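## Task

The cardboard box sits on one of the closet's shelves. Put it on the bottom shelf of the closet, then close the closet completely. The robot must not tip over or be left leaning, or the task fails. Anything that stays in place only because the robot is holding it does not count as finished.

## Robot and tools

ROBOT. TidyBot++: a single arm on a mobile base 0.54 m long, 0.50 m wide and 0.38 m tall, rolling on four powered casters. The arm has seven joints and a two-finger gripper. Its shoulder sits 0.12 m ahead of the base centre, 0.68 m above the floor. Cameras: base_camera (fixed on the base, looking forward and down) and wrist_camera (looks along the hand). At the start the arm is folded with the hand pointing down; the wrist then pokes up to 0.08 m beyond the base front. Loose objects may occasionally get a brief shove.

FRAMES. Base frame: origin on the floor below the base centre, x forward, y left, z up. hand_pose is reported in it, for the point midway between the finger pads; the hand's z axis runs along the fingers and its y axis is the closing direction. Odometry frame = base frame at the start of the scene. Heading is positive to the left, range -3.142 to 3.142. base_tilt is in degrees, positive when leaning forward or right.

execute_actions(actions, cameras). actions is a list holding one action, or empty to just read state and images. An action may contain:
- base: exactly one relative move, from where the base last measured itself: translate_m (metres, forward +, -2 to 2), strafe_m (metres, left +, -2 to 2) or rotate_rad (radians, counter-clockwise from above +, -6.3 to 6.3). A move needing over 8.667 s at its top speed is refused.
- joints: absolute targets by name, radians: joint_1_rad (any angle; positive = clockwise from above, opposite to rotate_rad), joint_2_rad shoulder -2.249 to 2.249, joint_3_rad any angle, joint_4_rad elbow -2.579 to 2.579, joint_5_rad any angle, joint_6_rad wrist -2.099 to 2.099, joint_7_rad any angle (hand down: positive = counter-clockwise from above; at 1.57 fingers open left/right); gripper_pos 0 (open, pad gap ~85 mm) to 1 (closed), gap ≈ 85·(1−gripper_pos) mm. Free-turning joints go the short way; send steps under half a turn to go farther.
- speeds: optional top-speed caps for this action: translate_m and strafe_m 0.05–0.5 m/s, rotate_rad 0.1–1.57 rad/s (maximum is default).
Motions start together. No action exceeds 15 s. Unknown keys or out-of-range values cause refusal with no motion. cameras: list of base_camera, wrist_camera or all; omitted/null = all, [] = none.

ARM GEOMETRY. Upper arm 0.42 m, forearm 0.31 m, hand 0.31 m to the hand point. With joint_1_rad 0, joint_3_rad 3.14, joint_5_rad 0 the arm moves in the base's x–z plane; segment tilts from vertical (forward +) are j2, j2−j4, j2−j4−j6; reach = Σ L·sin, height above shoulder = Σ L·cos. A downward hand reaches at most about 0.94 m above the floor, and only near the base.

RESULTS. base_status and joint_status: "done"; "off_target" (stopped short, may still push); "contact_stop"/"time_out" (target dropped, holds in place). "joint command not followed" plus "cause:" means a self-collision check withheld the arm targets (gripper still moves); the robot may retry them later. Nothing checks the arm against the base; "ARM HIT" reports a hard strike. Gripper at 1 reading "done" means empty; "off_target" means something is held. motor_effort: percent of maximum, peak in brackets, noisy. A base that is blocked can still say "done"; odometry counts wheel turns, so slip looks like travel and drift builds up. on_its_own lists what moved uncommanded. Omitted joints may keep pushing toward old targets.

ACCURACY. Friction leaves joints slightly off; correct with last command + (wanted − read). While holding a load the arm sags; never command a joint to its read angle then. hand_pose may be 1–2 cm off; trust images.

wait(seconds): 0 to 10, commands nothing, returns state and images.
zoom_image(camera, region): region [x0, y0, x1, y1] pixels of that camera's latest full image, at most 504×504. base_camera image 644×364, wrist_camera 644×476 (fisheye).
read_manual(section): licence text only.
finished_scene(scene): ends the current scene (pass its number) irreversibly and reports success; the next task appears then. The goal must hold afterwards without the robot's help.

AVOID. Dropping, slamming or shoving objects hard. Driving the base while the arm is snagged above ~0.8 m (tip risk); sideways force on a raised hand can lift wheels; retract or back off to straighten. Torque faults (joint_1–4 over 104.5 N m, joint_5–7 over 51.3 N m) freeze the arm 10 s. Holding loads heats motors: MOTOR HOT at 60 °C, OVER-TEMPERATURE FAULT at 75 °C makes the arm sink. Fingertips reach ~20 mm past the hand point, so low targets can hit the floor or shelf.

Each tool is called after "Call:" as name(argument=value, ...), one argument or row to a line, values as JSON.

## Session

Call:
execute_actions(
  actions=[],
)

Scene clock: 0.00 s.
base_odometry: x=+0.000 y=+0.000 heading=+0.000 (m, m, rad; odometry frame)
base_tilt: forward=+0.2 right=+0.0 (deg)
base_status: not commanded
joint_positions: joint_1_rad=-0.027 joint_2_rad=-0.396 joint_3_rad=+3.143 joint_4_rad=-2.560 joint_5_rad=+0.029 joint_6_rad=-0.836 joint_7_rad=+1.590 gripper_pos=+0.000
joint_status: not commanded
motor_effort: joint_1_rad=+0 joint_2_rad=-1 joint_3_rad=+1 joint_4_rad=+17 joint_5_rad=+0 joint_6_rad=+3 joint_7_rad=-1 (%)
hand_pose: x=+0.2614 y=-0.0017 z=+0.5862 quat_wxyz=(+0.011, +0.997, +0.031, +0.071) (m; base frame)
pictures: base_camera, wrist_camera
camera_calibration (this result's frames):
wrist_camera: T_world_to_cam=[[0.020474, -0.999297, -0.0313925, 0.0240418], [-0.991303, -0.0162076, -0.130596, 0.395283], [0.129995, 0.0337933, -0.990939, 0.687602], [0, 0, 0, 1]] pos_world=[0.301968, 0.00719515, 0.733749]
Images, in order (width x height): base_camera 644x364, wrist_camera 644x476.

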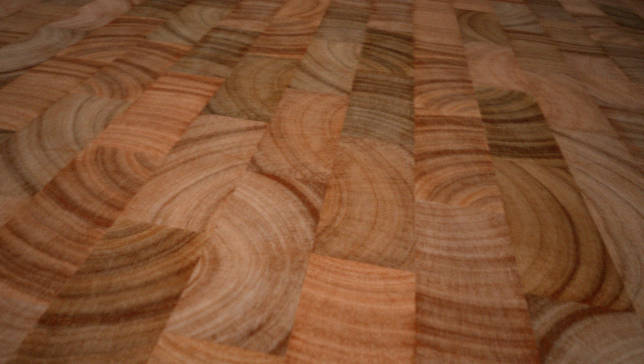

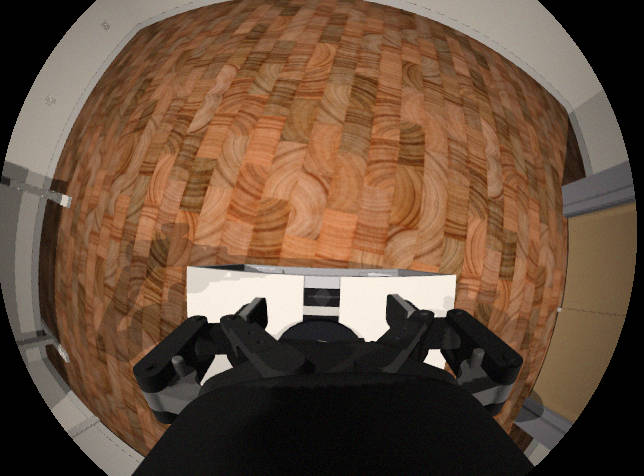

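Call:
execute_actions(
  actions=[
    {"base":{"rotate_rad":-1.57},"joints":{"joint_1_rad":0.03,"joint_2_rad":-0.02,"joint_3_rad":3.14,"joint_4_rad":-1.99,"joint_5_rad":0,"joint_6_rad":0.40,"joint_7_rad":1.57,"gripper_pos":0}},
  ],
)

Scene clock: 7.80 s.
base_odometry: x=+0.000 y=+0.000 heading=-1.570 (m, m, rad; odometry frame)
base_tilt: forward=+0.3 right=+0.0 (deg)
base_status: done
joint_positions: joint_1_rad=+0.023 joint_2_rad=-0.035 joint_3_rad=+3.143 joint_4_rad=-2.004 joint_5_rad=+0.027 joint_6_rad=+0.366 joint_7_rad=+1.590 gripper_pos=+0.000
joint_status: all done
motor_effort: joint_1_rad=+1(3) joint_2_rad=-19(20) joint_3_rad=+1(3) joint_4_rad=+20(19) joint_5_rad=-1(0) joint_6_rad=+10(10) joint_7_rad=+0(1) (%)
hand_pose: x=+0.7051 y=-0.0100 z=+0.9703 quat_wxyz=(+0.020, +0.718, +0.010, +0.695) (m; base frame)
pictures: base_camera, wrist_camera
camera_calibration (this result's frames):
wrist_camera: T_world_to_cam=[[0.0364938, -0.999317, -0.00573808, -0.017476], [-0.0435708, 0.00414535, -0.999042, 1.05975], [0.998384, 0.0367089, -0.0433898, -0.520845], [0, 0, 0, 1]] pos_world=[0.566815, -0.00273747, 1.03604]
Images, in order (width x height): base_camera 644x364, wrist_camera 644x476.

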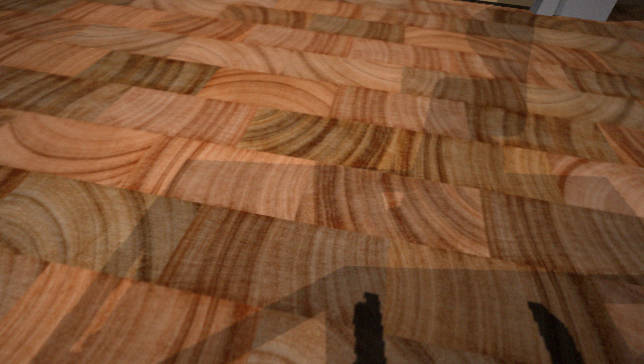

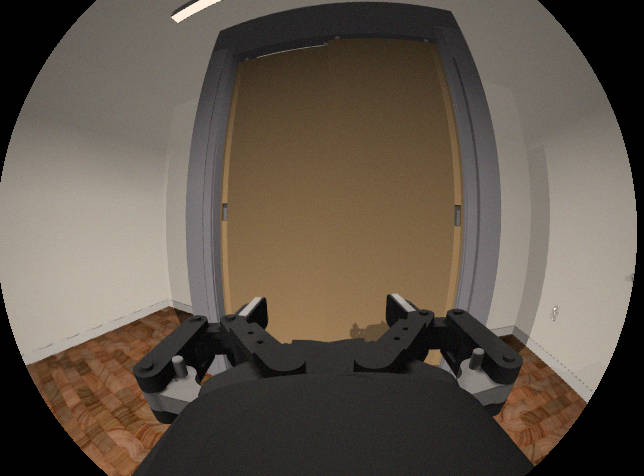

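Call:
execute_actions(
  actions=[
    {"base":{"rotate_rad":-0.2}},
  ],
)

Scene clock: 27.97 s.
base_odometry: x=+0.000 y=+0.000 heading=-1.770 (m, m, rad; odometry frame)
base_tilt: forward=+0.3 right=+0.0 (deg)
base_status: done
joint_positions: joint_1_rad=+0.032 joint_2_rad=-0.035 joint_3_rad=+3.144 joint_4_rad=-2.004 joint_5_rad=+0.027 joint_6_rad=+0.366 joint_7_rad=+1.590 gripper_pos=+0.000
joint_status: not commanded
motor_effort: joint_1_rad=+0(3) joint_2_rad=-19(19) joint_3_rad=+1(4) joint_4_rad=+20(20) joint_5_rad=-1(1) joint_6_rad=+10(10) joint_7_rad=-1(0) (%)
hand_pose: x=+0.7050 y=-0.0160 z=+0.9703 quat_wxyz=(+0.024, +0.718, +0.007, +0.695) (m; base frame)
pictures: base_camera, wrist_camera
camera_calibration (this result's frames):
wrist_camera: T_world_to_cam=[[0.0263844, -0.999633, -0.0060855, -0.0159133], [-0.0435148, 0.00493336, -0.999041, 1.05975], [0.998704, 0.0266239, -0.0433687, -0.520921], [0, 0, 0, 1]] pos_world=[0.566781, -0.00726667, 1.03604]
Images, in order (width x height): base_camera 644x364, wrist_camera 644x476.

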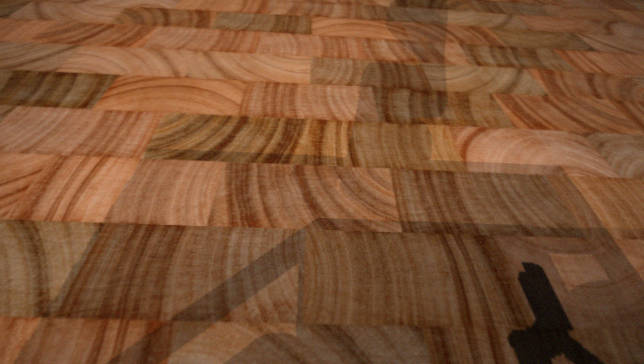

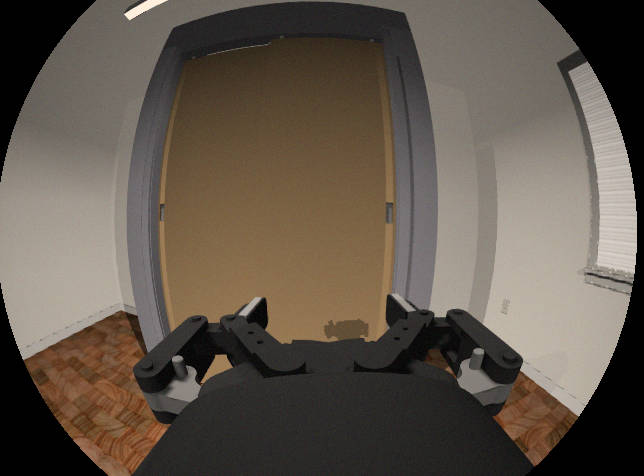

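Call:
zoom_image(
  camera="wrist_camera",
  region=[120, 10, 450, 340],
)

Region (120, 10, 450, 340) of wrist_camera's 644x476 image, scaled by 1.527.

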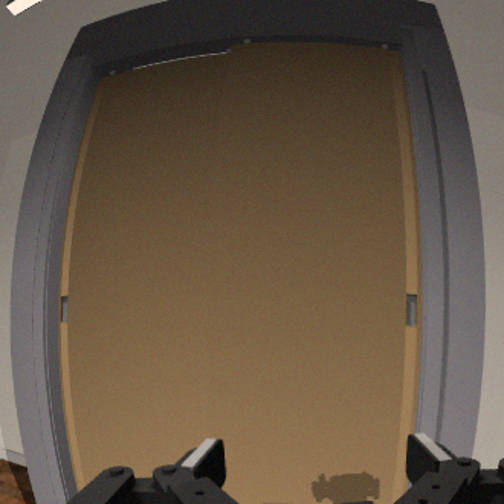

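Call:
execute_actions(
  actions=[
    {"base":{"strafe_m":-0.30},"joints":{"joint_7_rad":3.14,"gripper_pos":1}},
  ],
  cameras=[],
)

Call:
execute_actions(
  actions=[
    {"base":{"translate_m":0.5}},
  ],
)

Scene clock: 44.80 s.
base_odometry: x=-0.294 y=+0.059 heading=-1.770 (m, m, rad; odometry frame)
base_tilt: forward=+0.2 right=+0.0 (deg)
base_status: done
joint_positions: joint_1_rad=+0.033 joint_2_rad=-0.035 joint_3_rad=+3.144 joint_4_rad=-2.004 joint_5_rad=+0.027 joint_6_rad=+0.366 joint_7_rad=+3.127 gripper_pos=+0.999
joint_status: all done
motor_effort: joint_1_rad=+1(3) joint_2_rad=-19(19) joint_3_rad=+1(3) joint_4_rad=+20(20) joint_5_rad=-1(1) joint_6_rad=+10(10) joint_7_rad=-1(1) (%)
hand_pose: x=+0.7050 y=-0.0165 z=+0.9703 quat_wxyz=(+0.501, +0.512, +0.504, +0.483) (m; base frame)
pictures: none
No camera images: the call's "cameras" was empty. Leave "cameras" out to get every camera's image.

Scene clock: 47.17 s.
base_odometry: x=-0.394 y=-0.431 heading=-1.771 (m, m, rad; odometry frame)
base_tilt: forward=+0.3 right=+0.0 (deg)
base_status: done
joint_positions: joint_1_rad=+0.033 joint_2_rad=-0.024 joint_3_rad=+3.144 joint_4_rad=-2.003 joint_5_rad=+0.027 joint_6_rad=+0.366 joint_7_rad=+3.127 gripper_pos=+0.999
joint_status: not commanded
motor_effort: joint_1_rad=+0(0) joint_2_rad=-19(22) joint_3_rad=+1(0) joint_4_rad=+19(21) joint_5_rad=-1(1) joint_6_rad=+10(10) joint_7_rad=+0(1) (%)
hand_pose: x=+0.7083 y=-0.0166 z=+0.9643 quat_wxyz=(+0.498, +0.515, +0.506, +0.480) (m; base frame)
pictures: base_camera, wrist_camera
camera_calibration (this result's frames):
wrist_camera: T_world_to_cam=[[0.0928688, -0.0404933, 0.994855, -1.01306], [-0.0387812, -0.998562, -0.037024, 0.106218], [0.994923, -0.0351433, -0.0943056, -0.473657], [0, 0, 0, 1]] pos_world=[0.569453, 0.0483968, 0.967109]
Images, in order (width x height): base_camera 644x364, wrist_camera 644x476.

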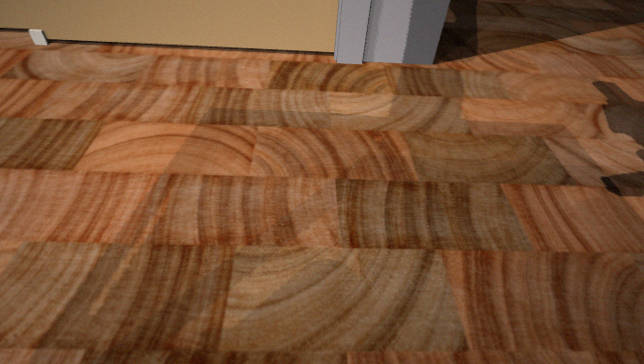

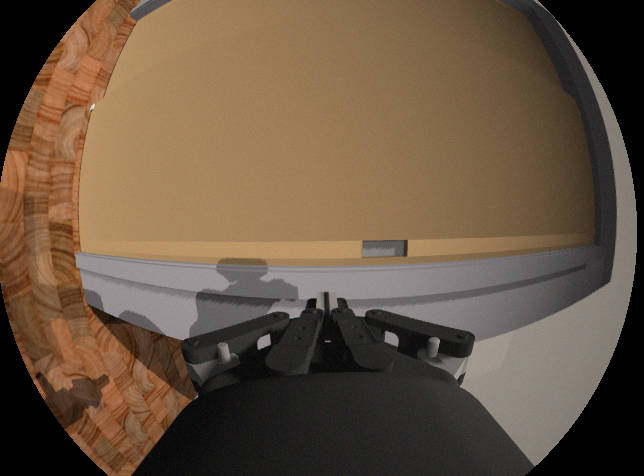

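Call:
execute_actions(
  actions=[
    {"base":{"translate_m":0.12},"joints":{"joint_1_rad":0.02,"joint_2_rad":-0.02,"joint_4_rad":-1.69,"joint_6_rad":0.09}},
  ],
  cameras=["wrist_camera"],
)

Scene clock: 57.27 s.
base_odometry: x=-0.418 y=-0.548 heading=-1.771 (m, m, rad; odometry frame)
base_tilt: forward=+0.3 right=+0.0 (deg)
base_status: done
joint_positions: joint_1_rad=+0.033 joint_2_rad=-0.019 joint_3_rad=+3.144 joint_4_rad=-1.707 joint_5_rad=+0.027 joint_6_rad=+0.131 joint_7_rad=+3.127 gripper_pos=+0.999
joint_status: all done
motor_effort: joint_1_rad=+0(1) joint_2_rad=-21(24) joint_3_rad=+1(1) joint_4_rad=+22(22) joint_5_rad=-1(1) joint_6_rad=+10(11) joint_7_rad=-2(1) (%)
hand_pose: x=+0.7344 y=-0.0195 z=+1.0697 quat_wxyz=(+0.514, +0.502, +0.492, +0.492) (m; base frame)
pictures: wrist_camera
camera_calibration (this result's frames):
wrist_camera: T_world_to_cam=[[0.0371116, -0.0372787, 0.998616, -1.08349], [-0.0427767, -0.998447, -0.0356828, 0.109826], [0.998395, -0.0413932, -0.0386487, -0.551976], [0, 0, 0, 1]] pos_world=[0.595998, 0.0464162, 1.06457]
Images, in order (width x height): wrist_camera 644x476.

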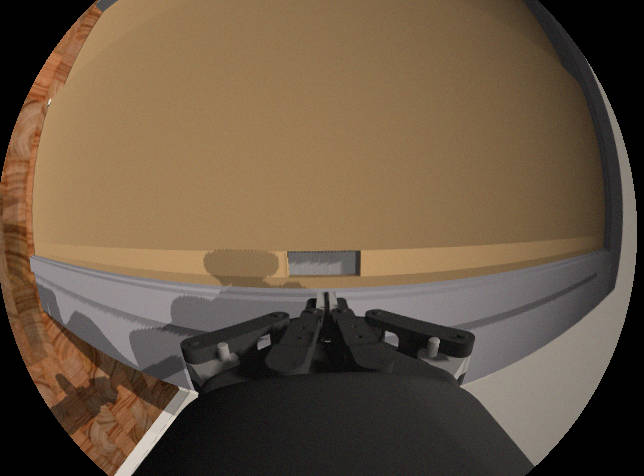

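Call:
execute_actions(
  actions=[
    {"base":{"strafe_m":0.014},"speeds":{"strafe_m":0.05}},
  ],
  cameras=[],
)

Call:
execute_actions(
  actions=[
    {"base":{"translate_m":0.085},"speeds":{"translate_m":0.1}},
  ],
  cameras=["wrist_camera"],
)

Scene clock: 63.47 s.
base_odometry: x=-0.404 y=-0.551 heading=-1.771 (m, m, rad; odometry frame)
base_tilt: forward=+0.2 right=+0.0 (deg)
base_status: done
joint_positions: joint_1_rad=+0.030 joint_2_rad=-0.019 joint_3_rad=+3.144 joint_4_rad=-1.707 joint_5_rad=+0.027 joint_6_rad=+0.131 joint_7_rad=+3.127 gripper_pos=+0.999
joint_status: not commanded
motor_effort: joint_1_rad=+0(2) joint_2_rad=-21(21) joint_3_rad=+0(2) joint_4_rad=+21(21) joint_5_rad=-1(0) joint_6_rad=+10(10) joint_7_rad=+0(1) (%)
hand_pose: x=+0.7344 y=-0.0177 z=+1.0696 quat_wxyz=(+0.513, +0.501, +0.492, +0.493) (m; base frame)
pictures: none
No camera images: the call's "cameras" was empty. Leave "cameras" out to get every camera's image.

Scene clock: 64.90 s.
base_odometry: x=-0.421 y=-0.635 heading=-1.771 (m, m, rad; odometry frame)
base_tilt: forward=+0.2 right=+0.0 (deg)
base_status: done
joint_positions: joint_1_rad=+0.030 joint_2_rad=-0.019 joint_3_rad=+3.144 joint_4_rad=-1.707 joint_5_rad=+0.027 joint_6_rad=+0.129 joint_7_rad=+3.127 gripper_pos=+0.999
joint_status: not commanded
motor_effort: joint_1_rad=+1(1) joint_2_rad=-20(24) joint_3_rad=+1(1) joint_4_rad=+21(22) joint_5_rad=-1(1) joint_6_rad=+10(10) joint_7_rad=+0(1) (%)
hand_pose: x=+0.7343 y=-0.0177 z=+1.0695 quat_wxyz=(+0.513, +0.501, +0.493, +0.493) (m; base frame)
pictures: wrist_camera
camera_calibration (this result's frames):
wrist_camera: T_world_to_cam=[[0.0383232, -0.0372028, 0.998573, -1.08408], [-0.0399902, -0.998563, -0.0356677, 0.109509], [0.998465, -0.0385662, -0.0397559, -0.55069], [0, 0, 0, 1]] pos_world=[0.595769, 0.0477828, 1.06454]
Images, in order (width x height): wrist_camera 644x476.

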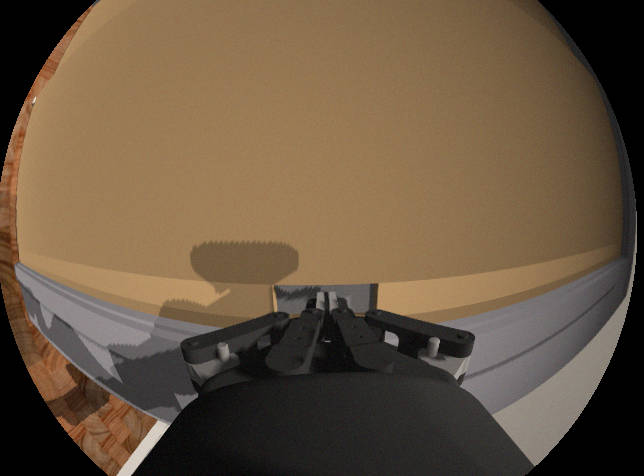

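Call:
execute_actions(
  actions=[
    {"base":{"strafe_m":-0.006},"speeds":{"strafe_m":0.05}},
  ],
  cameras=[],
)

Call:
execute_actions(
  actions=[
    {"base":{"translate_m":0.03},"speeds":{"translate_m":0.05}},
  ],
  cameras=["wrist_camera"],
)

Scene clock: 76.53 s.
base_odometry: x=-0.426 y=-0.634 heading=-1.771 (m, m, rad; odometry frame)
base_tilt: forward=+0.2 right=+0.0 (deg)
base_status: done
joint_positions: joint_1_rad=+0.029 joint_2_rad=-0.019 joint_3_rad=+3.144 joint_4_rad=-1.707 joint_5_rad=+0.027 joint_6_rad=+0.129 joint_7_rad=+3.127 gripper_pos=+0.999
joint_status: not commanded
motor_effort: joint_1_rad=+1(2) joint_2_rad=-21(21) joint_3_rad=+1(2) joint_4_rad=+21(21) joint_5_rad=-1(0) joint_6_rad=+10(10) joint_7_rad=-1(1) (%)
hand_pose: x=+0.7343 y=-0.0169 z=+1.0695 quat_wxyz=(+0.513, +0.501, +0.493, +0.493) (m; base frame)
pictures: none
No camera images: the call's "cameras" was empty. Leave "cameras" out to get every camera's image.

Scene clock: 77.63 s.
base_odometry: x=-0.433 y=-0.663 heading=-1.771 (m, m, rad; odometry frame)
base_tilt: forward=+0.3 right=+0.0 (deg)
base_status: done
joint_positions: joint_1_rad=+0.029 joint_2_rad=-0.019 joint_3_rad=+3.144 joint_4_rad=-1.707 joint_5_rad=+0.027 joint_6_rad=+0.129 joint_7_rad=+3.127 gripper_pos=+0.999
joint_status: not commanded
motor_effort: joint_1_rad=+0(2) joint_2_rad=-21(24) joint_3_rad=+1(2) joint_4_rad=+21(22) joint_5_rad=-1(1) joint_6_rad=+10(10) joint_7_rad=-1(1) (%)
hand_pose: x=+0.7344 y=-0.0169 z=+1.0694 quat_wxyz=(+0.513, +0.501, +0.493, +0.493) (m; base frame)
pictures: wrist_camera
camera_calibration (this result's frames):
wrist_camera: T_world_to_cam=[[0.038767, -0.0371648, 0.998557, -1.08422], [-0.0387769, -0.998611, -0.0356614, 0.109366], [0.998496, -0.0373384, -0.0401543, -0.550309], [0, 0, 0, 1]] pos_world=[0.595754, 0.0483713, 1.06446]
Images, in order (width x height): wrist_camera 644x476.

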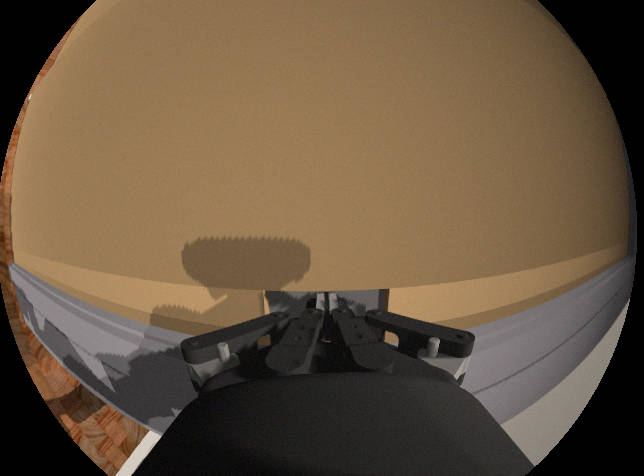

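Call:
execute_actions(
  actions=[
    {"base":{"translate_m":0.012},"speeds":{"translate_m":0.05}},
  ],
  cameras=["wrist_camera"],
)

Call:
zoom_image(
  camera="wrist_camera",
  region=[250, 260, 410, 360],
)

Scene clock: 82.27 s.
base_odometry: x=-0.435 y=-0.675 heading=-1.771 (m, m, rad; odometry frame)
base_tilt: forward=+0.2 right=+0.0 (deg)
base_status: done
joint_positions: joint_1_rad=+0.029 joint_2_rad=-0.041 joint_3_rad=+3.144 joint_4_rad=-1.714 joint_5_rad=+0.027 joint_6_rad=+0.105 joint_7_rad=+3.127 gripper_pos=+0.999
joint_status: not commanded
motor_effort: joint_1_rad=-1(1) joint_2_rad=-15(21) joint_3_rad=+0(1) joint_4_rad=+23(27) joint_5_rad=-1(1) joint_6_rad=+12(14) joint_7_rad=-1(1) (%)
hand_pose: x=+0.7254 y=-0.0169 z=+1.0709 quat_wxyz=(+0.511, +0.504, +0.495, +0.490) (m; base frame)
pictures: wrist_camera
camera_calibration (this result's frames):
wrist_camera: T_world_to_cam=[[0.0479085, -0.0374653, 0.998149, -1.09161], [-0.0397396, -0.998577, -0.035574, 0.109741], [0.998061, -0.0379617, -0.0493292, -0.531165], [0, 0, 0, 1]] pos_world=[0.586794, 0.0485229, 1.06729]
Images, in order (width x height): wrist_camera 644x476.

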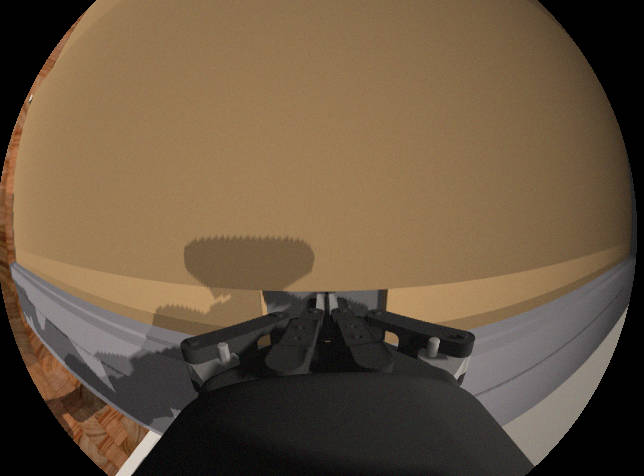

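Region (250, 260, 410, 360) of wrist_camera's 644x476 image, scaled by 3.150; it fills the top 315 rows of this view, and the rest is white.

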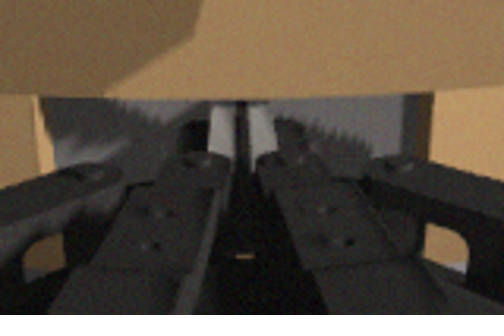

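Call:
execute_actions(
  actions=[
    {"base":{"translate_m":-0.012},"speeds":{"translate_m":0.05}},
  ],
  cameras=[],
)

Call:
execute_actions(
  actions=[
    {"base":{"strafe_m":-0.008},"speeds":{"strafe_m":0.05},"joints":{"joint_2_rad":0.0}},
  ],
  cameras=["wrist_camera"],
)

Scene clock: 87.03 s.
base_odometry: x=-0.433 y=-0.663 heading=-1.771 (m, m, rad; odometry frame)
base_tilt: forward=+0.2 right=+0.0 (deg)
base_status: done
joint_positions: joint_1_rad=+0.029 joint_2_rad=-0.027 joint_3_rad=+3.144 joint_4_rad=-1.704 joint_5_rad=+0.027 joint_6_rad=+0.105 joint_7_rad=+3.127 gripper_pos=+0.999
joint_status: not commanded
motor_effort: joint_1_rad=+0(1) joint_2_rad=-21(24) joint_3_rad=+0(0) joint_4_rad=+21(23) joint_5_rad=-1(1) joint_6_rad=+10(11) joint_7_rad=-1(1) (%)
hand_pose: x=+0.7312 y=-0.0170 z=+1.0685 quat_wxyz=(+0.510, +0.505, +0.496, +0.489) (m; base frame)
pictures: none
No camera images: the call's "cameras" was empty. Leave "cameras" out to get every camera's image.

Scene clock: 87.63 s.
base_odometry: x=-0.440 y=-0.661 heading=-1.771 (m, m, rad; odometry frame)
base_tilt: forward=+0.2 right=+0.1 (deg)
base_status: done
joint_positions: joint_1_rad=+0.028 joint_2_rad=-0.018 joint_3_rad=+3.144 joint_4_rad=-1.704 joint_5_rad=+0.027 joint_6_rad=+0.105 joint_7_rad=+3.127 gripper_pos=+0.999
joint_status: all done
motor_effort: joint_1_rad=+0(2) joint_2_rad=-21(21) joint_3_rad=+0(2) joint_4_rad=+21(22) joint_5_rad=+0(1) joint_6_rad=+9(10) joint_7_rad=+0(0) (%)
hand_pose: x=+0.7348 y=-0.0166 z=+1.0628 quat_wxyz=(+0.507, +0.507, +0.499, +0.487) (m; base frame)
pictures: wrist_camera
camera_calibration (this result's frames):
wrist_camera: T_world_to_cam=[[0.0613991, -0.0377741, 0.997398, -1.09306], [-0.0392834, -0.998601, -0.0354014, 0.109609], [0.99734, -0.0370075, -0.0627971, -0.526068], [0, 0, 0, 1]] pos_world=[0.596088, 0.0486979, 1.06106]
Images, in order (width x height): wrist_camera 644x476.

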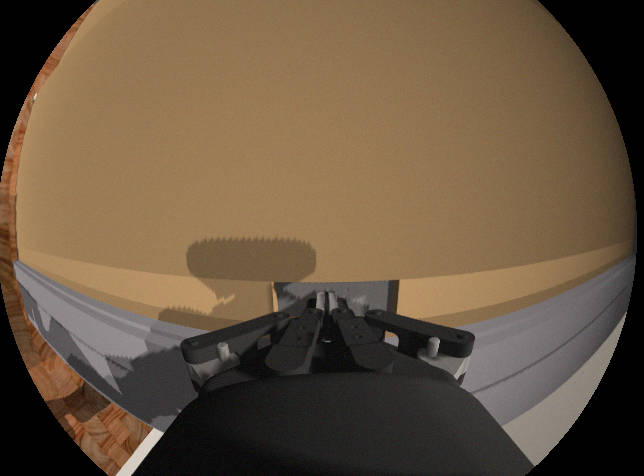

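Now clearly inside laterally. Advance.

Call:
execute_actions(
  actions=[
    {"base":{"translate_m":0.012},"speeds":{"translate_m":0.05}},
  ],
  cameras=["wrist_camera"],
)

Scene clock: 90.50 s.
base_odometry: x=-0.443 y=-0.673 heading=-1.771 (m, m, rad; odometry frame)
base_tilt: forward=+0.3 right=+0.0 (deg)
base_status: done
joint_positions: joint_1_rad=+0.028 joint_2_rad=-0.039 joint_3_rad=+3.144 joint_4_rad=-1.721 joint_5_rad=+0.027 joint_6_rad=+0.097 joint_7_rad=+3.127 gripper_pos=+0.999
joint_status: not commanded
motor_effort: joint_1_rad=+0(2) joint_2_rad=-13(21) joint_3_rad=+0(2) joint_4_rad=+25(30) joint_5_rad=-1(1) joint_6_rad=+13(15) joint_7_rad=-1(0) (%)
hand_pose: x=+0.7263 y=-0.0160 z=+1.0628 quat_wxyz=(+0.506, +0.507, +0.500, +0.487) (m; base frame)
pictures: wrist_camera
camera_calibration (this result's frames):
wrist_camera: T_world_to_cam=[[0.0649093, -0.0378726, 0.997172, -1.09481], [-0.0389952, -0.998613, -0.0353889, 0.109605], [0.997129, -0.0365879, -0.0662961, -0.513627], [0, 0, 0, 1]] pos_world=[0.58749, 0.0491967, 1.06154]
Images, in order (width x height): wrist_camera 644x476.

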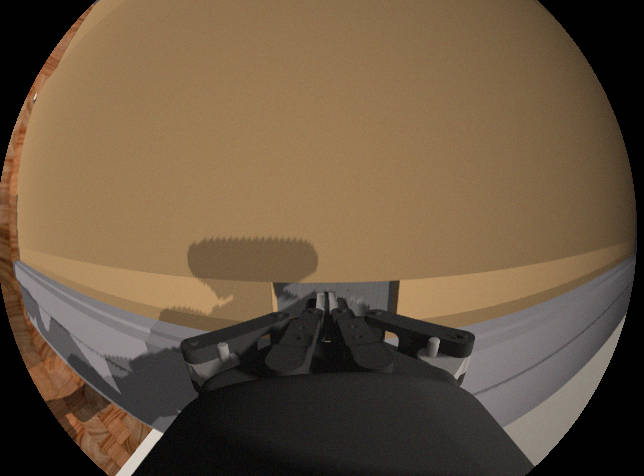

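Call:
execute_actions(
  actions=[
    {"base":{"translate_m":-0.005},"speeds":{"translate_m":0.05}},
  ],
  cameras=[],
)

Call:
execute_actions(
  actions=[
    {"base":{"strafe_m":0.2},"speeds":{"strafe_m":0.1}},
  ],
  cameras=["wrist_camera"],
)

Scene clock: 94.30 s.
base_odometry: x=-0.442 y=-0.668 heading=-1.771 (m, m, rad; odometry frame)
base_tilt: forward=+0.2 right=+0.0 (deg)
base_status: done
joint_positions: joint_1_rad=+0.027 joint_2_rad=-0.027 joint_3_rad=+3.144 joint_4_rad=-1.711 joint_5_rad=+0.027 joint_6_rad=+0.096 joint_7_rad=+3.127 gripper_pos=+0.999
joint_status: not commanded
motor_effort: joint_1_rad=+0(1) joint_2_rad=-18(21) joint_3_rad=+0(1) joint_4_rad=+22(28) joint_5_rad=-1(1) joint_6_rad=+10(15) joint_7_rad=-1(1) (%)
hand_pose: x=+0.7309 y=-0.0161 z=+1.0619 quat_wxyz=(+0.505, +0.508, +0.500, +0.486) (m; base frame)
pictures: none
No camera images: the call's "cameras" was empty. Leave "cameras" out to get every camera's image.

Scene clock: 96.87 s.
base_odometry: x=-0.246 y=-0.708 heading=-1.771 (m, m, rad; odometry frame)
base_tilt: forward=+0.2 right=+0.0 (deg)
base_status: done
joint_positions: joint_1_rad=+0.054 joint_2_rad=-0.029 joint_3_rad=+3.172 joint_4_rad=-1.711 joint_5_rad=+0.024 joint_6_rad=+0.091 joint_7_rad=+3.127 gripper_pos=+0.999
joint_status: not commanded
motor_effort: joint_1_rad=-4(11) joint_2_rad=-11(21) joint_3_rad=-4(10) joint_4_rad=+29(29) joint_5_rad=-1(0) joint_6_rad=+15(16) joint_7_rad=-1(1) (%)
hand_pose: x=+0.7289 y=-0.0498 z=+1.0613 quat_wxyz=(+0.517, +0.523, +0.486, +0.472) (m; base frame)
pictures: wrist_camera
camera_calibration (this result's frames):
wrist_camera: T_world_to_cam=[[0.0679956, -0.0447651, 0.996681, -1.09685], [-0.0938686, -0.994848, -0.0382789, 0.119144], [0.99326, -0.0909542, -0.0718474, -0.511544], [0, 0, 0, 1]] pos_world=[0.593861, 0.0229021, 1.06102]
Images, in order (width x height): wrist_camera 644x476.

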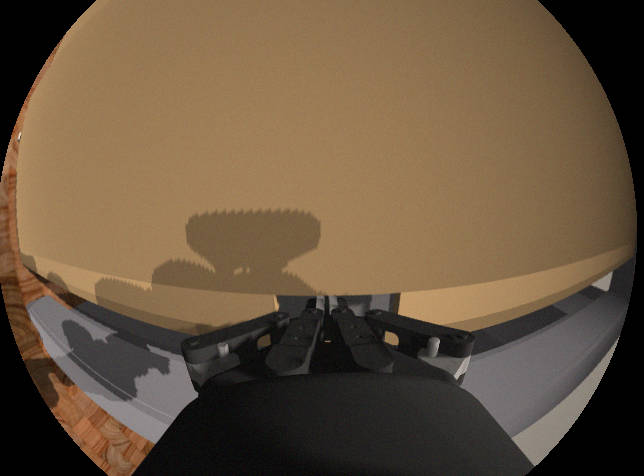

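Call:
execute_actions(
  actions=[
    {"base":{"translate_m":-0.006},"speeds":{"translate_m":0.05}},
  ],
  cameras=[],
)

Call:
execute_actions(
  actions=[
    {"base":{"strafe_m":0.2},"speeds":{"strafe_m":0.1}},
  ],
  cameras=["wrist_camera"],
)

Scene clock: 101.63 s.
base_odometry: x=-0.244 y=-0.702 heading=-1.771 (m, m, rad; odometry frame)
base_tilt: forward=+0.2 right=+0.0 (deg)
base_status: done
joint_positions: joint_1_rad=+0.051 joint_2_rad=-0.016 joint_3_rad=+3.171 joint_4_rad=-1.698 joint_5_rad=+0.024 joint_6_rad=+0.090 joint_7_rad=+3.127 gripper_pos=+0.999
joint_status: not commanded
motor_effort: joint_1_rad=-5(8) joint_2_rad=-17(22) joint_3_rad=-5(7) joint_4_rad=+23(28) joint_5_rad=-1(0) joint_6_rad=+11(15) joint_7_rad=+0(1) (%)
hand_pose: x=+0.7344 y=-0.0480 z=+1.0608 quat_wxyz=(+0.516, +0.523, +0.488, +0.472) (m; base frame)
pictures: none
No camera images: the call's "cameras" was empty. Leave "cameras" out to get every camera's image.

Scene clock: 104.20 s.
base_odometry: x=-0.048 y=-0.742 heading=-1.771 (m, m, rad; odometry frame)
base_tilt: forward=+0.2 right=+0.0 (deg)
base_status: done
joint_positions: joint_1_rad=+0.058 joint_2_rad=-0.024 joint_3_rad=+3.177 joint_4_rad=-1.707 joint_5_rad=+0.024 joint_6_rad=+0.090 joint_7_rad=+3.127 gripper_pos=+0.999
joint_status: not commanded
motor_effort: joint_1_rad=-5(11) joint_2_rad=-12(21) joint_3_rad=-4(11) joint_4_rad=+28(28) joint_5_rad=-1(1) joint_6_rad=+15(15) joint_7_rad=-1(0) (%)
hand_pose: x=+0.7303 y=-0.0555 z=+1.0608 quat_wxyz=(+0.519, +0.526, +0.484, +0.469) (m; base frame)
pictures: wrist_camera
camera_calibration (this result's frames):
wrist_camera: T_world_to_cam=[[0.0690896, -0.045601, 0.996568, -1.0974], [-0.102975, -0.993945, -0.038342, 0.12035], [0.992282, -0.0999721, -0.073367, -0.511715], [0, 0, 0, 1]] pos_world=[0.595978, 0.0184212, 1.0607]
Images, in order (width x height): wrist_camera 644x476.

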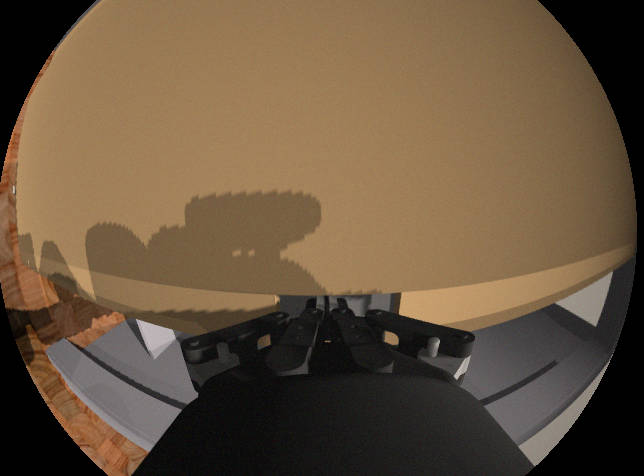

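Call:
execute_actions(
  actions=[
    {"base":{"translate_m":-0.005},"speeds":{"translate_m":0.05}},
  ],
  cameras=[],
)

Call:
execute_actions(
  actions=[
    {"base":{"strafe_m":0.18},"speeds":{"strafe_m":0.1}},
  ],
  cameras=["wrist_camera"],
)

Scene clock: 108.60 s.
base_odometry: x=-0.047 y=-0.737 heading=-1.771 (m, m, rad; odometry frame)
base_tilt: forward=+0.2 right=+0.0 (deg)
base_status: done
joint_positions: joint_1_rad=+0.055 joint_2_rad=-0.014 joint_3_rad=+3.176 joint_4_rad=-1.697 joint_5_rad=+0.024 joint_6_rad=+0.089 joint_7_rad=+3.127 gripper_pos=+0.999
joint_status: not commanded
motor_effort: joint_1_rad=-5(8) joint_2_rad=-18(22) joint_3_rad=-5(8) joint_4_rad=+21(27) joint_5_rad=+0(0) joint_6_rad=+9(15) joint_7_rad=+0(1) (%)
hand_pose: x=+0.7348 y=-0.0535 z=+1.0604 quat_wxyz=(+0.518, +0.525, +0.485, +0.470) (m; base frame)
pictures: none
No camera images: the call's "cameras" was empty. Leave "cameras" out to get every camera's image.

Scene clock: 110.97 s.
base_odometry: x=+0.129 y=-0.773 heading=-1.771 (m, m, rad; odometry frame)
base_tilt: forward=+0.2 right=+0.0 (deg)
base_status: done
joint_positions: joint_1_rad=+0.058 joint_2_rad=-0.022 joint_3_rad=+3.178 joint_4_rad=-1.705 joint_5_rad=+0.024 joint_6_rad=+0.089 joint_7_rad=+3.127 gripper_pos=+0.999
joint_status: not commanded
motor_effort: joint_1_rad=-5(11) joint_2_rad=-12(22) joint_3_rad=-5(11) joint_4_rad=+28(28) joint_5_rad=-1(0) joint_6_rad=+15(15) joint_7_rad=-1(0) (%)
hand_pose: x=+0.7310 y=-0.0565 z=+1.0603 quat_wxyz=(+0.519, +0.526, +0.484, +0.469) (m; base frame)
pictures: wrist_camera
camera_calibration (this result's frames):
wrist_camera: T_world_to_cam=[[0.0702218, -0.045888, 0.996475, -1.09778], [-0.104587, -0.993774, -0.0383933, 0.120644], [0.992033, -0.101522, -0.074584, -0.51114], [0, 0, 0, 1]] pos_world=[0.596774, 0.0176255, 1.06042]
Images, in order (width x height): wrist_camera 644x476.

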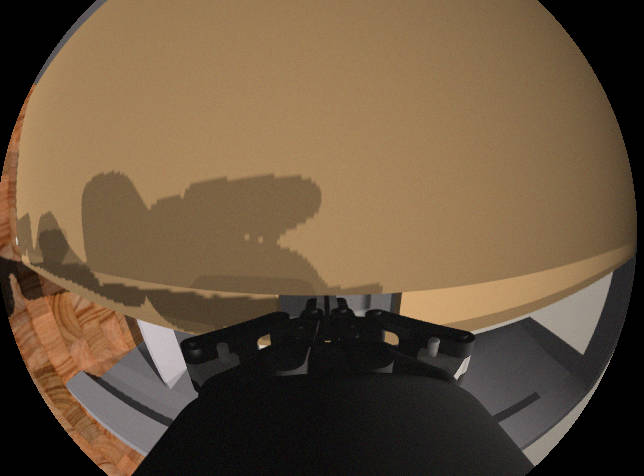

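Call:
execute_actions(
  actions=[
    {"base":{"translate_m":-0.005},"speeds":{"translate_m":0.05}},
  ],
  cameras=[],
)

Call:
execute_actions(
  actions=[
    {"base":{"strafe_m":0.04},"speeds":{"strafe_m":0.07}},
  ],
  cameras=[],
)

Scene clock: 116.60 s.
base_odometry: x=+0.130 y=-0.768 heading=-1.772 (m, m, rad; odometry frame)
base_tilt: forward=+0.2 right=+0.0 (deg)
base_status: done
joint_positions: joint_1_rad=+0.056 joint_2_rad=-0.012 joint_3_rad=+3.177 joint_4_rad=-1.695 joint_5_rad=+0.024 joint_6_rad=+0.089 joint_7_rad=+3.127 gripper_pos=+0.999
joint_status: not commanded
motor_effort: joint_1_rad=-5(9) joint_2_rad=-18(22) joint_3_rad=-5(8) joint_4_rad=+21(29) joint_5_rad=+0(0) joint_6_rad=+9(16) joint_7_rad=+0(1) (%)
hand_pose: x=+0.7354 y=-0.0543 z=+1.0599 quat_wxyz=(+0.518, +0.526, +0.485, +0.469) (m; base frame)
pictures: none
No camera images: the call's "cameras" was empty. Leave "cameras" out to get every camera's image.

Scene clock: 117.70 s.
base_odometry: x=+0.169 y=-0.776 heading=-1.772 (m, m, rad; odometry frame)
base_tilt: forward=+0.2 right=+0.0 (deg)
base_status: done
joint_positions: joint_1_rad=+0.080 joint_2_rad=-0.011 joint_3_rad=+3.201 joint_4_rad=-1.694 joint_5_rad=+0.023 joint_6_rad=+0.089 joint_7_rad=+3.127 gripper_pos=+0.999
joint_status: not commanded
motor_effort: joint_1_rad=-11(14) joint_2_rad=-21(23) joint_3_rad=-11(14) joint_4_rad=+20(24) joint_5_rad=+0(0) joint_6_rad=+9(12) joint_7_rad=-1(1) (%)
hand_pose: x=+0.7329 y=-0.0839 z=+1.0600 quat_wxyz=(+0.528, +0.537, +0.472, +0.457) (m; base frame)
pictures: none
No camera images: the call's "cameras" was empty. Leave "cameras" out to get every camera's image.

Call:
execute_actions(
  actions=[
    {"base":{"strafe_m":-0.045},"speeds":{"strafe_m":0.07}},
  ],
  cameras=[],
)

Call:
execute_actions(
  actions=[
    {"base":{"translate_m":-0.35},"speeds":{"translate_m":0.3}},
  ],
  cameras=[],
)

Call:
execute_actions(
  actions=[
    {"base":{"strafe_m":-0.31},"joints":{"joint_1_rad":0.02,"joint_3_rad":3.13,"joint_7_rad":1.57}},
  ],
)

Scene clock: 124.53 s.
base_odometry: x=+0.125 y=-0.767 heading=-1.772 (m, m, rad; odometry frame)
base_tilt: forward=+0.3 right=+0.0 (deg)
base_status: done
joint_positions: joint_1_rad=+0.044 joint_2_rad=-0.015 joint_3_rad=+3.164 joint_4_rad=-1.698 joint_5_rad=+0.023 joint_6_rad=+0.089 joint_7_rad=+3.127 gripper_pos=+0.999
joint_status: not commanded
motor_effort: joint_1_rad=-3(10) joint_2_rad=-18(22) joint_3_rad=-3(11) joint_4_rad=+22(26) joint_5_rad=-1(0) joint_6_rad=+11(14) joint_7_rad=-1(1) (%)
hand_pose: x=+0.7354 y=-0.0392 z=+1.0601 quat_wxyz=(+0.512, +0.520, +0.491, +0.476) (m; base frame)
pictures: none
No camera images: the call's "cameras" was empty. Leave "cameras" out to get every camera's image.

Scene clock: 126.67 s.
base_odometry: x=+0.195 y=-0.424 heading=-1.772 (m, m, rad; odometry frame)
base_tilt: forward=+0.2 right=+0.0 (deg)
base_status: done
joint_positions: joint_1_rad=+0.033 joint_2_rad=+0.000 joint_3_rad=+3.155 joint_4_rad=-1.697 joint_5_rad=+0.023 joint_6_rad=+0.089 joint_7_rad=+3.127 gripper_pos=+0.999
joint_status: not commanded
motor_effort: joint_1_rad=+0(3) joint_2_rad=-21(24) joint_3_rad=+1(3) joint_4_rad=+21(22) joint_5_rad=-1(1) joint_6_rad=+10(10) joint_7_rad=-1(1) (%)
hand_pose: x=+0.7413 y=-0.0273 z=+1.0518 quat_wxyz=(+0.504, +0.518, +0.500, +0.478) (m; base frame)
pictures: none
No camera images: the call's "cameras" was empty. Leave "cameras" out to get every camera's image.

Scene clock: 128.63 s.
base_odometry: x=-0.109 y=-0.362 heading=-1.773 (m, m, rad; odometry frame)
base_tilt: forward=+0.2 right=+0.0 (deg)
base_status: done
joint_positions: joint_1_rad=+0.029 joint_2_rad=+0.000 joint_3_rad=+3.144 joint_4_rad=-1.697 joint_5_rad=+0.023 joint_6_rad=+0.089 joint_7_rad=+1.583 gripper_pos=+0.999
joint_status: all done
motor_effort: joint_1_rad=+0(2) joint_2_rad=-21(22) joint_3_rad=+1(3) joint_4_rad=+20(21) joint_5_rad=+0(1) joint_6_rad=+10(10) joint_7_rad=-1(1) (%)
hand_pose: x=+0.7416 y=-0.0176 z=+1.0518 quat_wxyz=(+0.022, +0.720, +0.002, +0.694) (m; base frame)
pictures: base_camera, wrist_camera
camera_calibration (this result's frames):
wrist_camera: T_world_to_cam=[[0.0215642, -0.99965, -0.015334, -0.00475605], [-0.0475122, 0.0142956, -0.998768, 1.14566], [0.998638, 0.0222662, -0.0471873, -0.54985], [0, 0, 0, 1]] pos_world=[0.603636, -0.00888913, 1.11823]
Images, in order (width x height): base_camera 644x364, wrist_camera 644x476.

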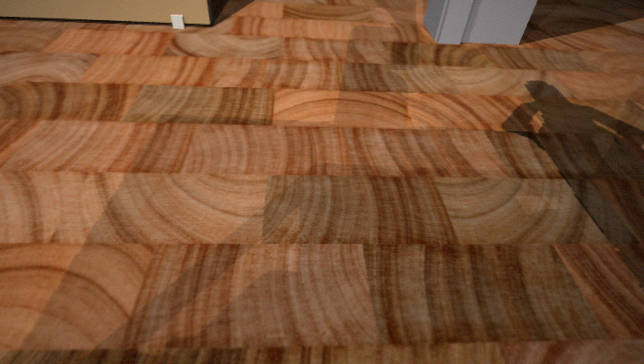

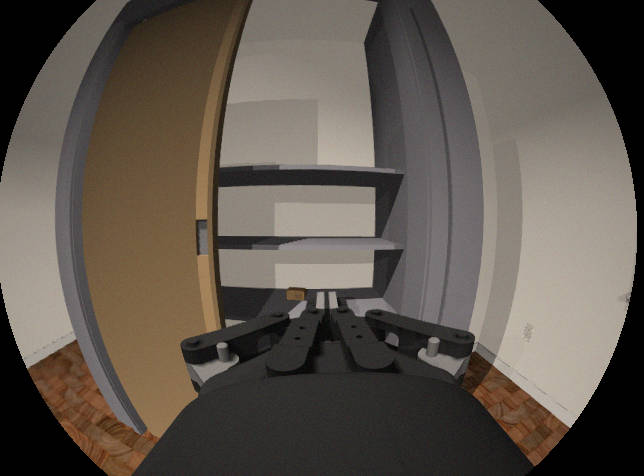

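Call:
execute_actions(
  actions=[
    {"joints":{"joint_6_rad":-0.45,"gripper_pos":0}},
  ],
  cameras=["wrist_camera"],
)

Scene clock: 133.30 s.
base_odometry: x=-0.109 y=-0.362 heading=-1.773 (m, m, rad; odometry frame)
base_tilt: forward=+0.3 right=+0.0 (deg)
base_status: not commanded
joint_positions: joint_1_rad=+0.029 joint_2_rad=+0.000 joint_3_rad=+3.144 joint_4_rad=-1.694 joint_5_rad=+0.023 joint_6_rad=-0.431 joint_7_rad=+1.583 gripper_pos=+0.000
joint_status: all done
motor_effort: joint_1_rad=+0(0) joint_2_rad=-21(23) joint_3_rad=+1(1) joint_4_rad=+19(23) joint_5_rad=-1(1) joint_6_rad=+8(10) joint_7_rad=-1(1) (%)
hand_pose: x=+0.6953 y=-0.0198 z=+0.9003 quat_wxyz=(+0.020, +0.873, -0.002, +0.487) (m; base frame)
pictures: wrist_camera
camera_calibration (this result's frames):
wrist_camera: T_world_to_cam=[[-0.00380447, -0.999374, -0.0351644, 0.0272783], [-0.534389, 0.0317543, -0.844642, 1.19228], [0.84523, 0.015578, -0.534175, 0.0342515], [0, 0, 0, 1]] pos_world=[0.608294, -0.0111323, 1.02631]
Images, in order (width x height): wrist_camera 644x476.

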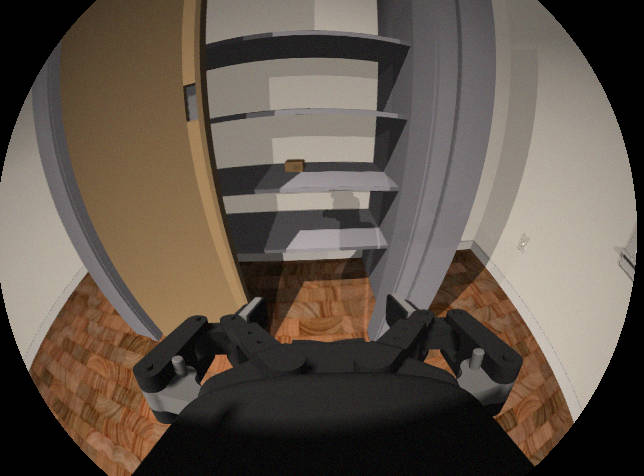

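Call:
zoom_image(
  camera="wrist_camera",
  region=[200, 90, 420, 280],
)

Region (200, 90, 420, 280) of wrist_camera's 644x476 image, scaled by 2.291; it fills the top 435 rows of this view, and the rest is white.

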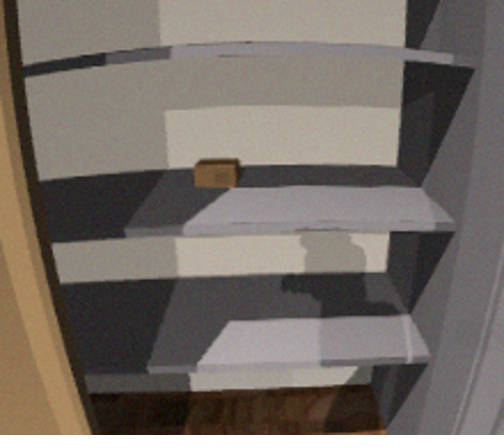

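Call:
zoom_image(
  camera="wrist_camera",
  region=[265, 145, 325, 190],
)

Region (265, 145, 325, 190) of wrist_camera's 644x476 image, scaled by 8.400; it fills the top 378 rows of this view, and the rest is white.

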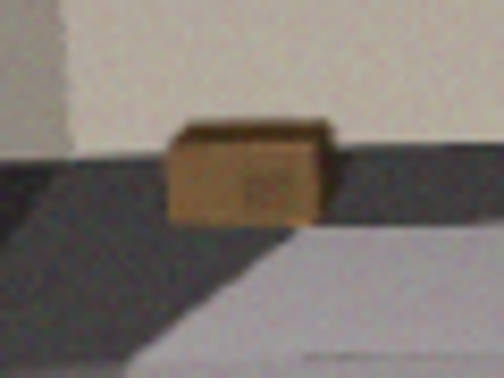

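Call:
execute_actions(
  actions=[
    {"base":{"strafe_m":0.11},"joints":{"joint_2_rad":0.26,"joint_4_rad":-2.25,"joint_6_rad":0.88}},
  ],
  cameras=[],
)

Call:
execute_actions(
  actions=[
    {"base":{"translate_m":0.45}},
  ],
)

Scene clock: 172.73 s.
base_odometry: x=-0.001 y=-0.384 heading=-1.773 (m, m, rad; odometry frame)
base_tilt: forward=+0.2 right=+0.0 (deg)
base_status: done
joint_positions: joint_1_rad=+0.023 joint_2_rad=+0.243 joint_3_rad=+3.136 joint_4_rad=-2.232 joint_5_rad=+0.023 joint_6_rad=+0.842 joint_7_rad=+1.583 gripper_pos=+0.000
joint_status: all done
motor_effort: joint_1_rad=+0(3) joint_2_rad=-24(25) joint_3_rad=+0(2) joint_4_rad=+15(22) joint_5_rad=-1(1) joint_6_rad=+10(9) joint_7_rad=-1(1) (%)
hand_pose: x=+0.7253 y=-0.0043 z=+0.8242 quat_wxyz=(+0.009, +0.728, +0.009, +0.685) (m; base frame)
pictures: none
No camera images: the call's "cameras" was empty. Leave "cameras" out to get every camera's image.

Scene clock: 175.00 s.
base_odometry: x=-0.091 y=-0.825 heading=-1.773 (m, m, rad; odometry frame)
base_tilt: forward=+0.2 right=+0.0 (deg)
base_status: done
joint_positions: joint_1_rad=+0.023 joint_2_rad=+0.251 joint_3_rad=+3.136 joint_4_rad=-2.234 joint_5_rad=+0.023 joint_6_rad=+0.842 joint_7_rad=+1.583 gripper_pos=+0.000
joint_status: not commanded
motor_effort: joint_1_rad=+0(1) joint_2_rad=-24(26) joint_3_rad=+0(0) joint_4_rad=+15(16) joint_5_rad=-1(1) joint_6_rad=+10(10) joint_7_rad=-1(0) (%)
hand_pose: x=+0.7258 y=-0.0043 z=+0.8177 quat_wxyz=(+0.009, +0.732, +0.009, +0.681) (m; base frame)
pictures: base_camera, wrist_camera
camera_calibration (this result's frames):
wrist_camera: T_world_to_cam=[[0.0490465, -0.998428, -0.027127, -0.00502072], [-0.0834876, 0.0229664, -0.996244, 0.935033], [0.995301, 0.051127, -0.0822299, -0.514214], [0, 0, 0, 1]] pos_world=[0.590107, -0.000196952, 0.889101]
Images, in order (width x height): base_camera 644x364, wrist_camera 644x476.

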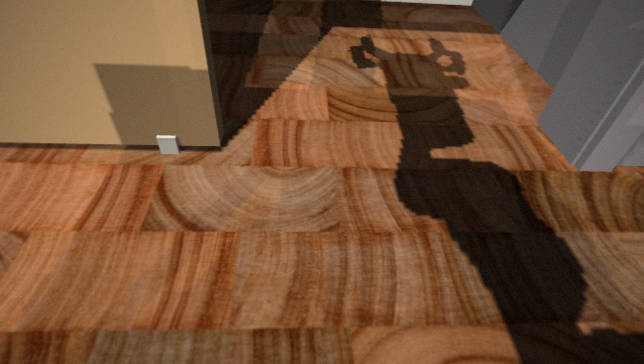

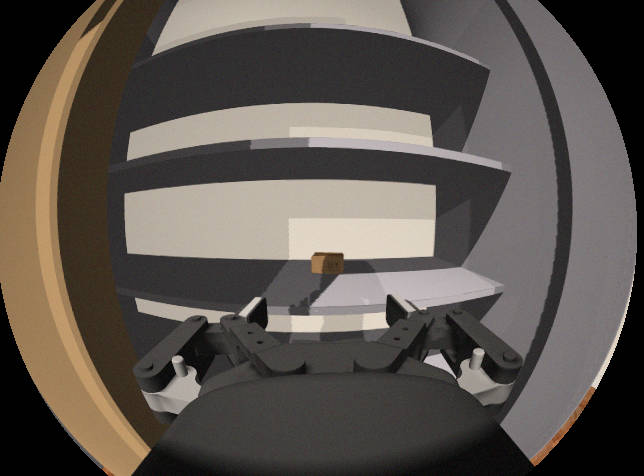

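Call:
zoom_image(
  camera="wrist_camera",
  region=[290, 235, 370, 295],
)

Region (290, 235, 370, 295) of wrist_camera's 644x476 image, scaled by 6.300; it fills the top 378 rows of this view, and the rest is white.

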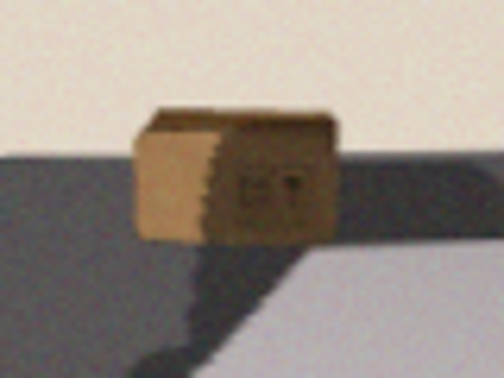

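Call:
execute_actions(
  actions=[
    {"joints":{"joint_1_rad":0.02,"joint_2_rad":0.56,"joint_4_rad":-1.46,"joint_6_rad":0.0}},
  ],
  cameras=["wrist_camera"],
)

Scene clock: 216.83 s.
base_odometry: x=-0.091 y=-0.825 heading=-1.773 (m, m, rad; odometry frame)
base_tilt: forward=+0.3 right=+0.0 (deg)
base_status: not commanded
joint_positions: joint_1_rad=+0.023 joint_2_rad=+0.542 joint_3_rad=+3.136 joint_4_rad=-1.480 joint_5_rad=+0.023 joint_6_rad=+0.040 joint_7_rad=+1.583 gripper_pos=+0.000
joint_status: all done
motor_effort: joint_1_rad=+0(0) joint_2_rad=-38(38) joint_3_rad=+0(0) joint_4_rad=+19(19) joint_5_rad=+0(1) joint_6_rad=+9(9) joint_7_rad=+0(0) (%)
hand_pose: x=+0.9042 y=-0.0131 z=+0.7811 quat_wxyz=(+0.013, +0.836, +0.006, +0.548) (m; base frame)
pictures: wrist_camera
camera_calibration (this result's frames):
wrist_camera: T_world_to_cam=[[0.0243819, -0.999059, -0.0358716, 0.00561591], [-0.409055, 0.0227709, -0.912226, 1.14237], [0.912184, 0.0369152, -0.408115, -0.364844], [0, 0, 0, 1]] pos_world=[0.799961, -0.00693394, 0.893405]
Images, in order (width x height): wrist_camera 644x476.

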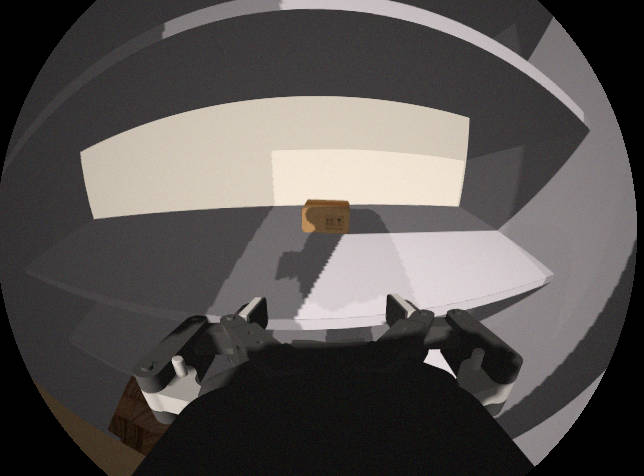

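Call:
zoom_image(
  camera="wrist_camera",
  region=[280, 180, 380, 255],
)

Region (280, 180, 380, 255) of wrist_camera's 644x476 image, scaled by 5.040; it fills the top 378 rows of this view, and the rest is white.

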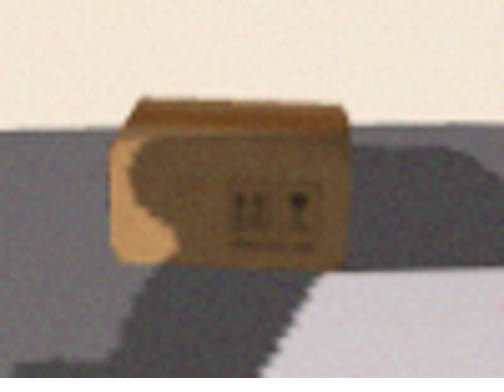

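Call:
execute_actions(
  actions=[
    {"base":{"translate_m":0.18},"speeds":{"translate_m":0.2},"joints":{"joint_1_rad":-0.035,"gripper_pos":1}},
  ],
)

Scene clock: 274.97 s.
base_odometry: x=-0.127 y=-1.001 heading=-1.773 (m, m, rad; odometry frame)
base_tilt: forward=+0.3 right=+0.0 (deg)
base_status: done
joint_positions: joint_1_rad=-0.029 joint_2_rad=+0.548 joint_3_rad=+3.134 joint_4_rad=-1.477 joint_5_rad=+0.023 joint_6_rad=+0.039 joint_7_rad=+1.583 gripper_pos=+0.999
joint_status: all done
motor_effort: joint_1_rad=+0(3) joint_2_rad=-38(40) joint_3_rad=+0(1) joint_4_rad=+19(20) joint_5_rad=-1(0) joint_6_rad=+9(9) joint_7_rad=+0(0) (%)
hand_pose: x=+0.9047 y=+0.0296 z=+0.7773 quat_wxyz=(-0.002, +0.837, +0.029, +0.546) (m; base frame)
pictures: base_camera, wrist_camera
camera_calibration (this result's frames):
wrist_camera: T_world_to_cam=[[0.0785956, -0.996205, -0.0374029, 0.000211194], [-0.414488, 0.00146727, -0.910053, 1.14201], [0.906654, 0.0870293, -0.4128, -0.361304], [0, 0, 0, 1]] pos_world=[0.800909, 0.0299788, 0.890148]
Images, in order (width x height): base_camera 644x364, wrist_camera 644x476.

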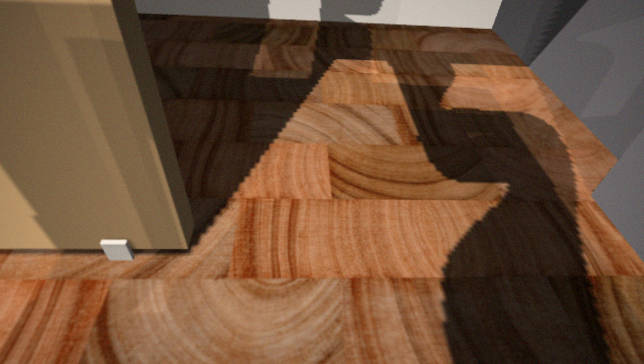

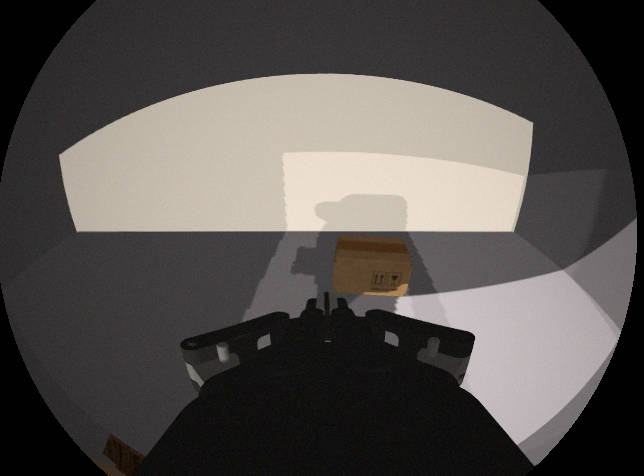

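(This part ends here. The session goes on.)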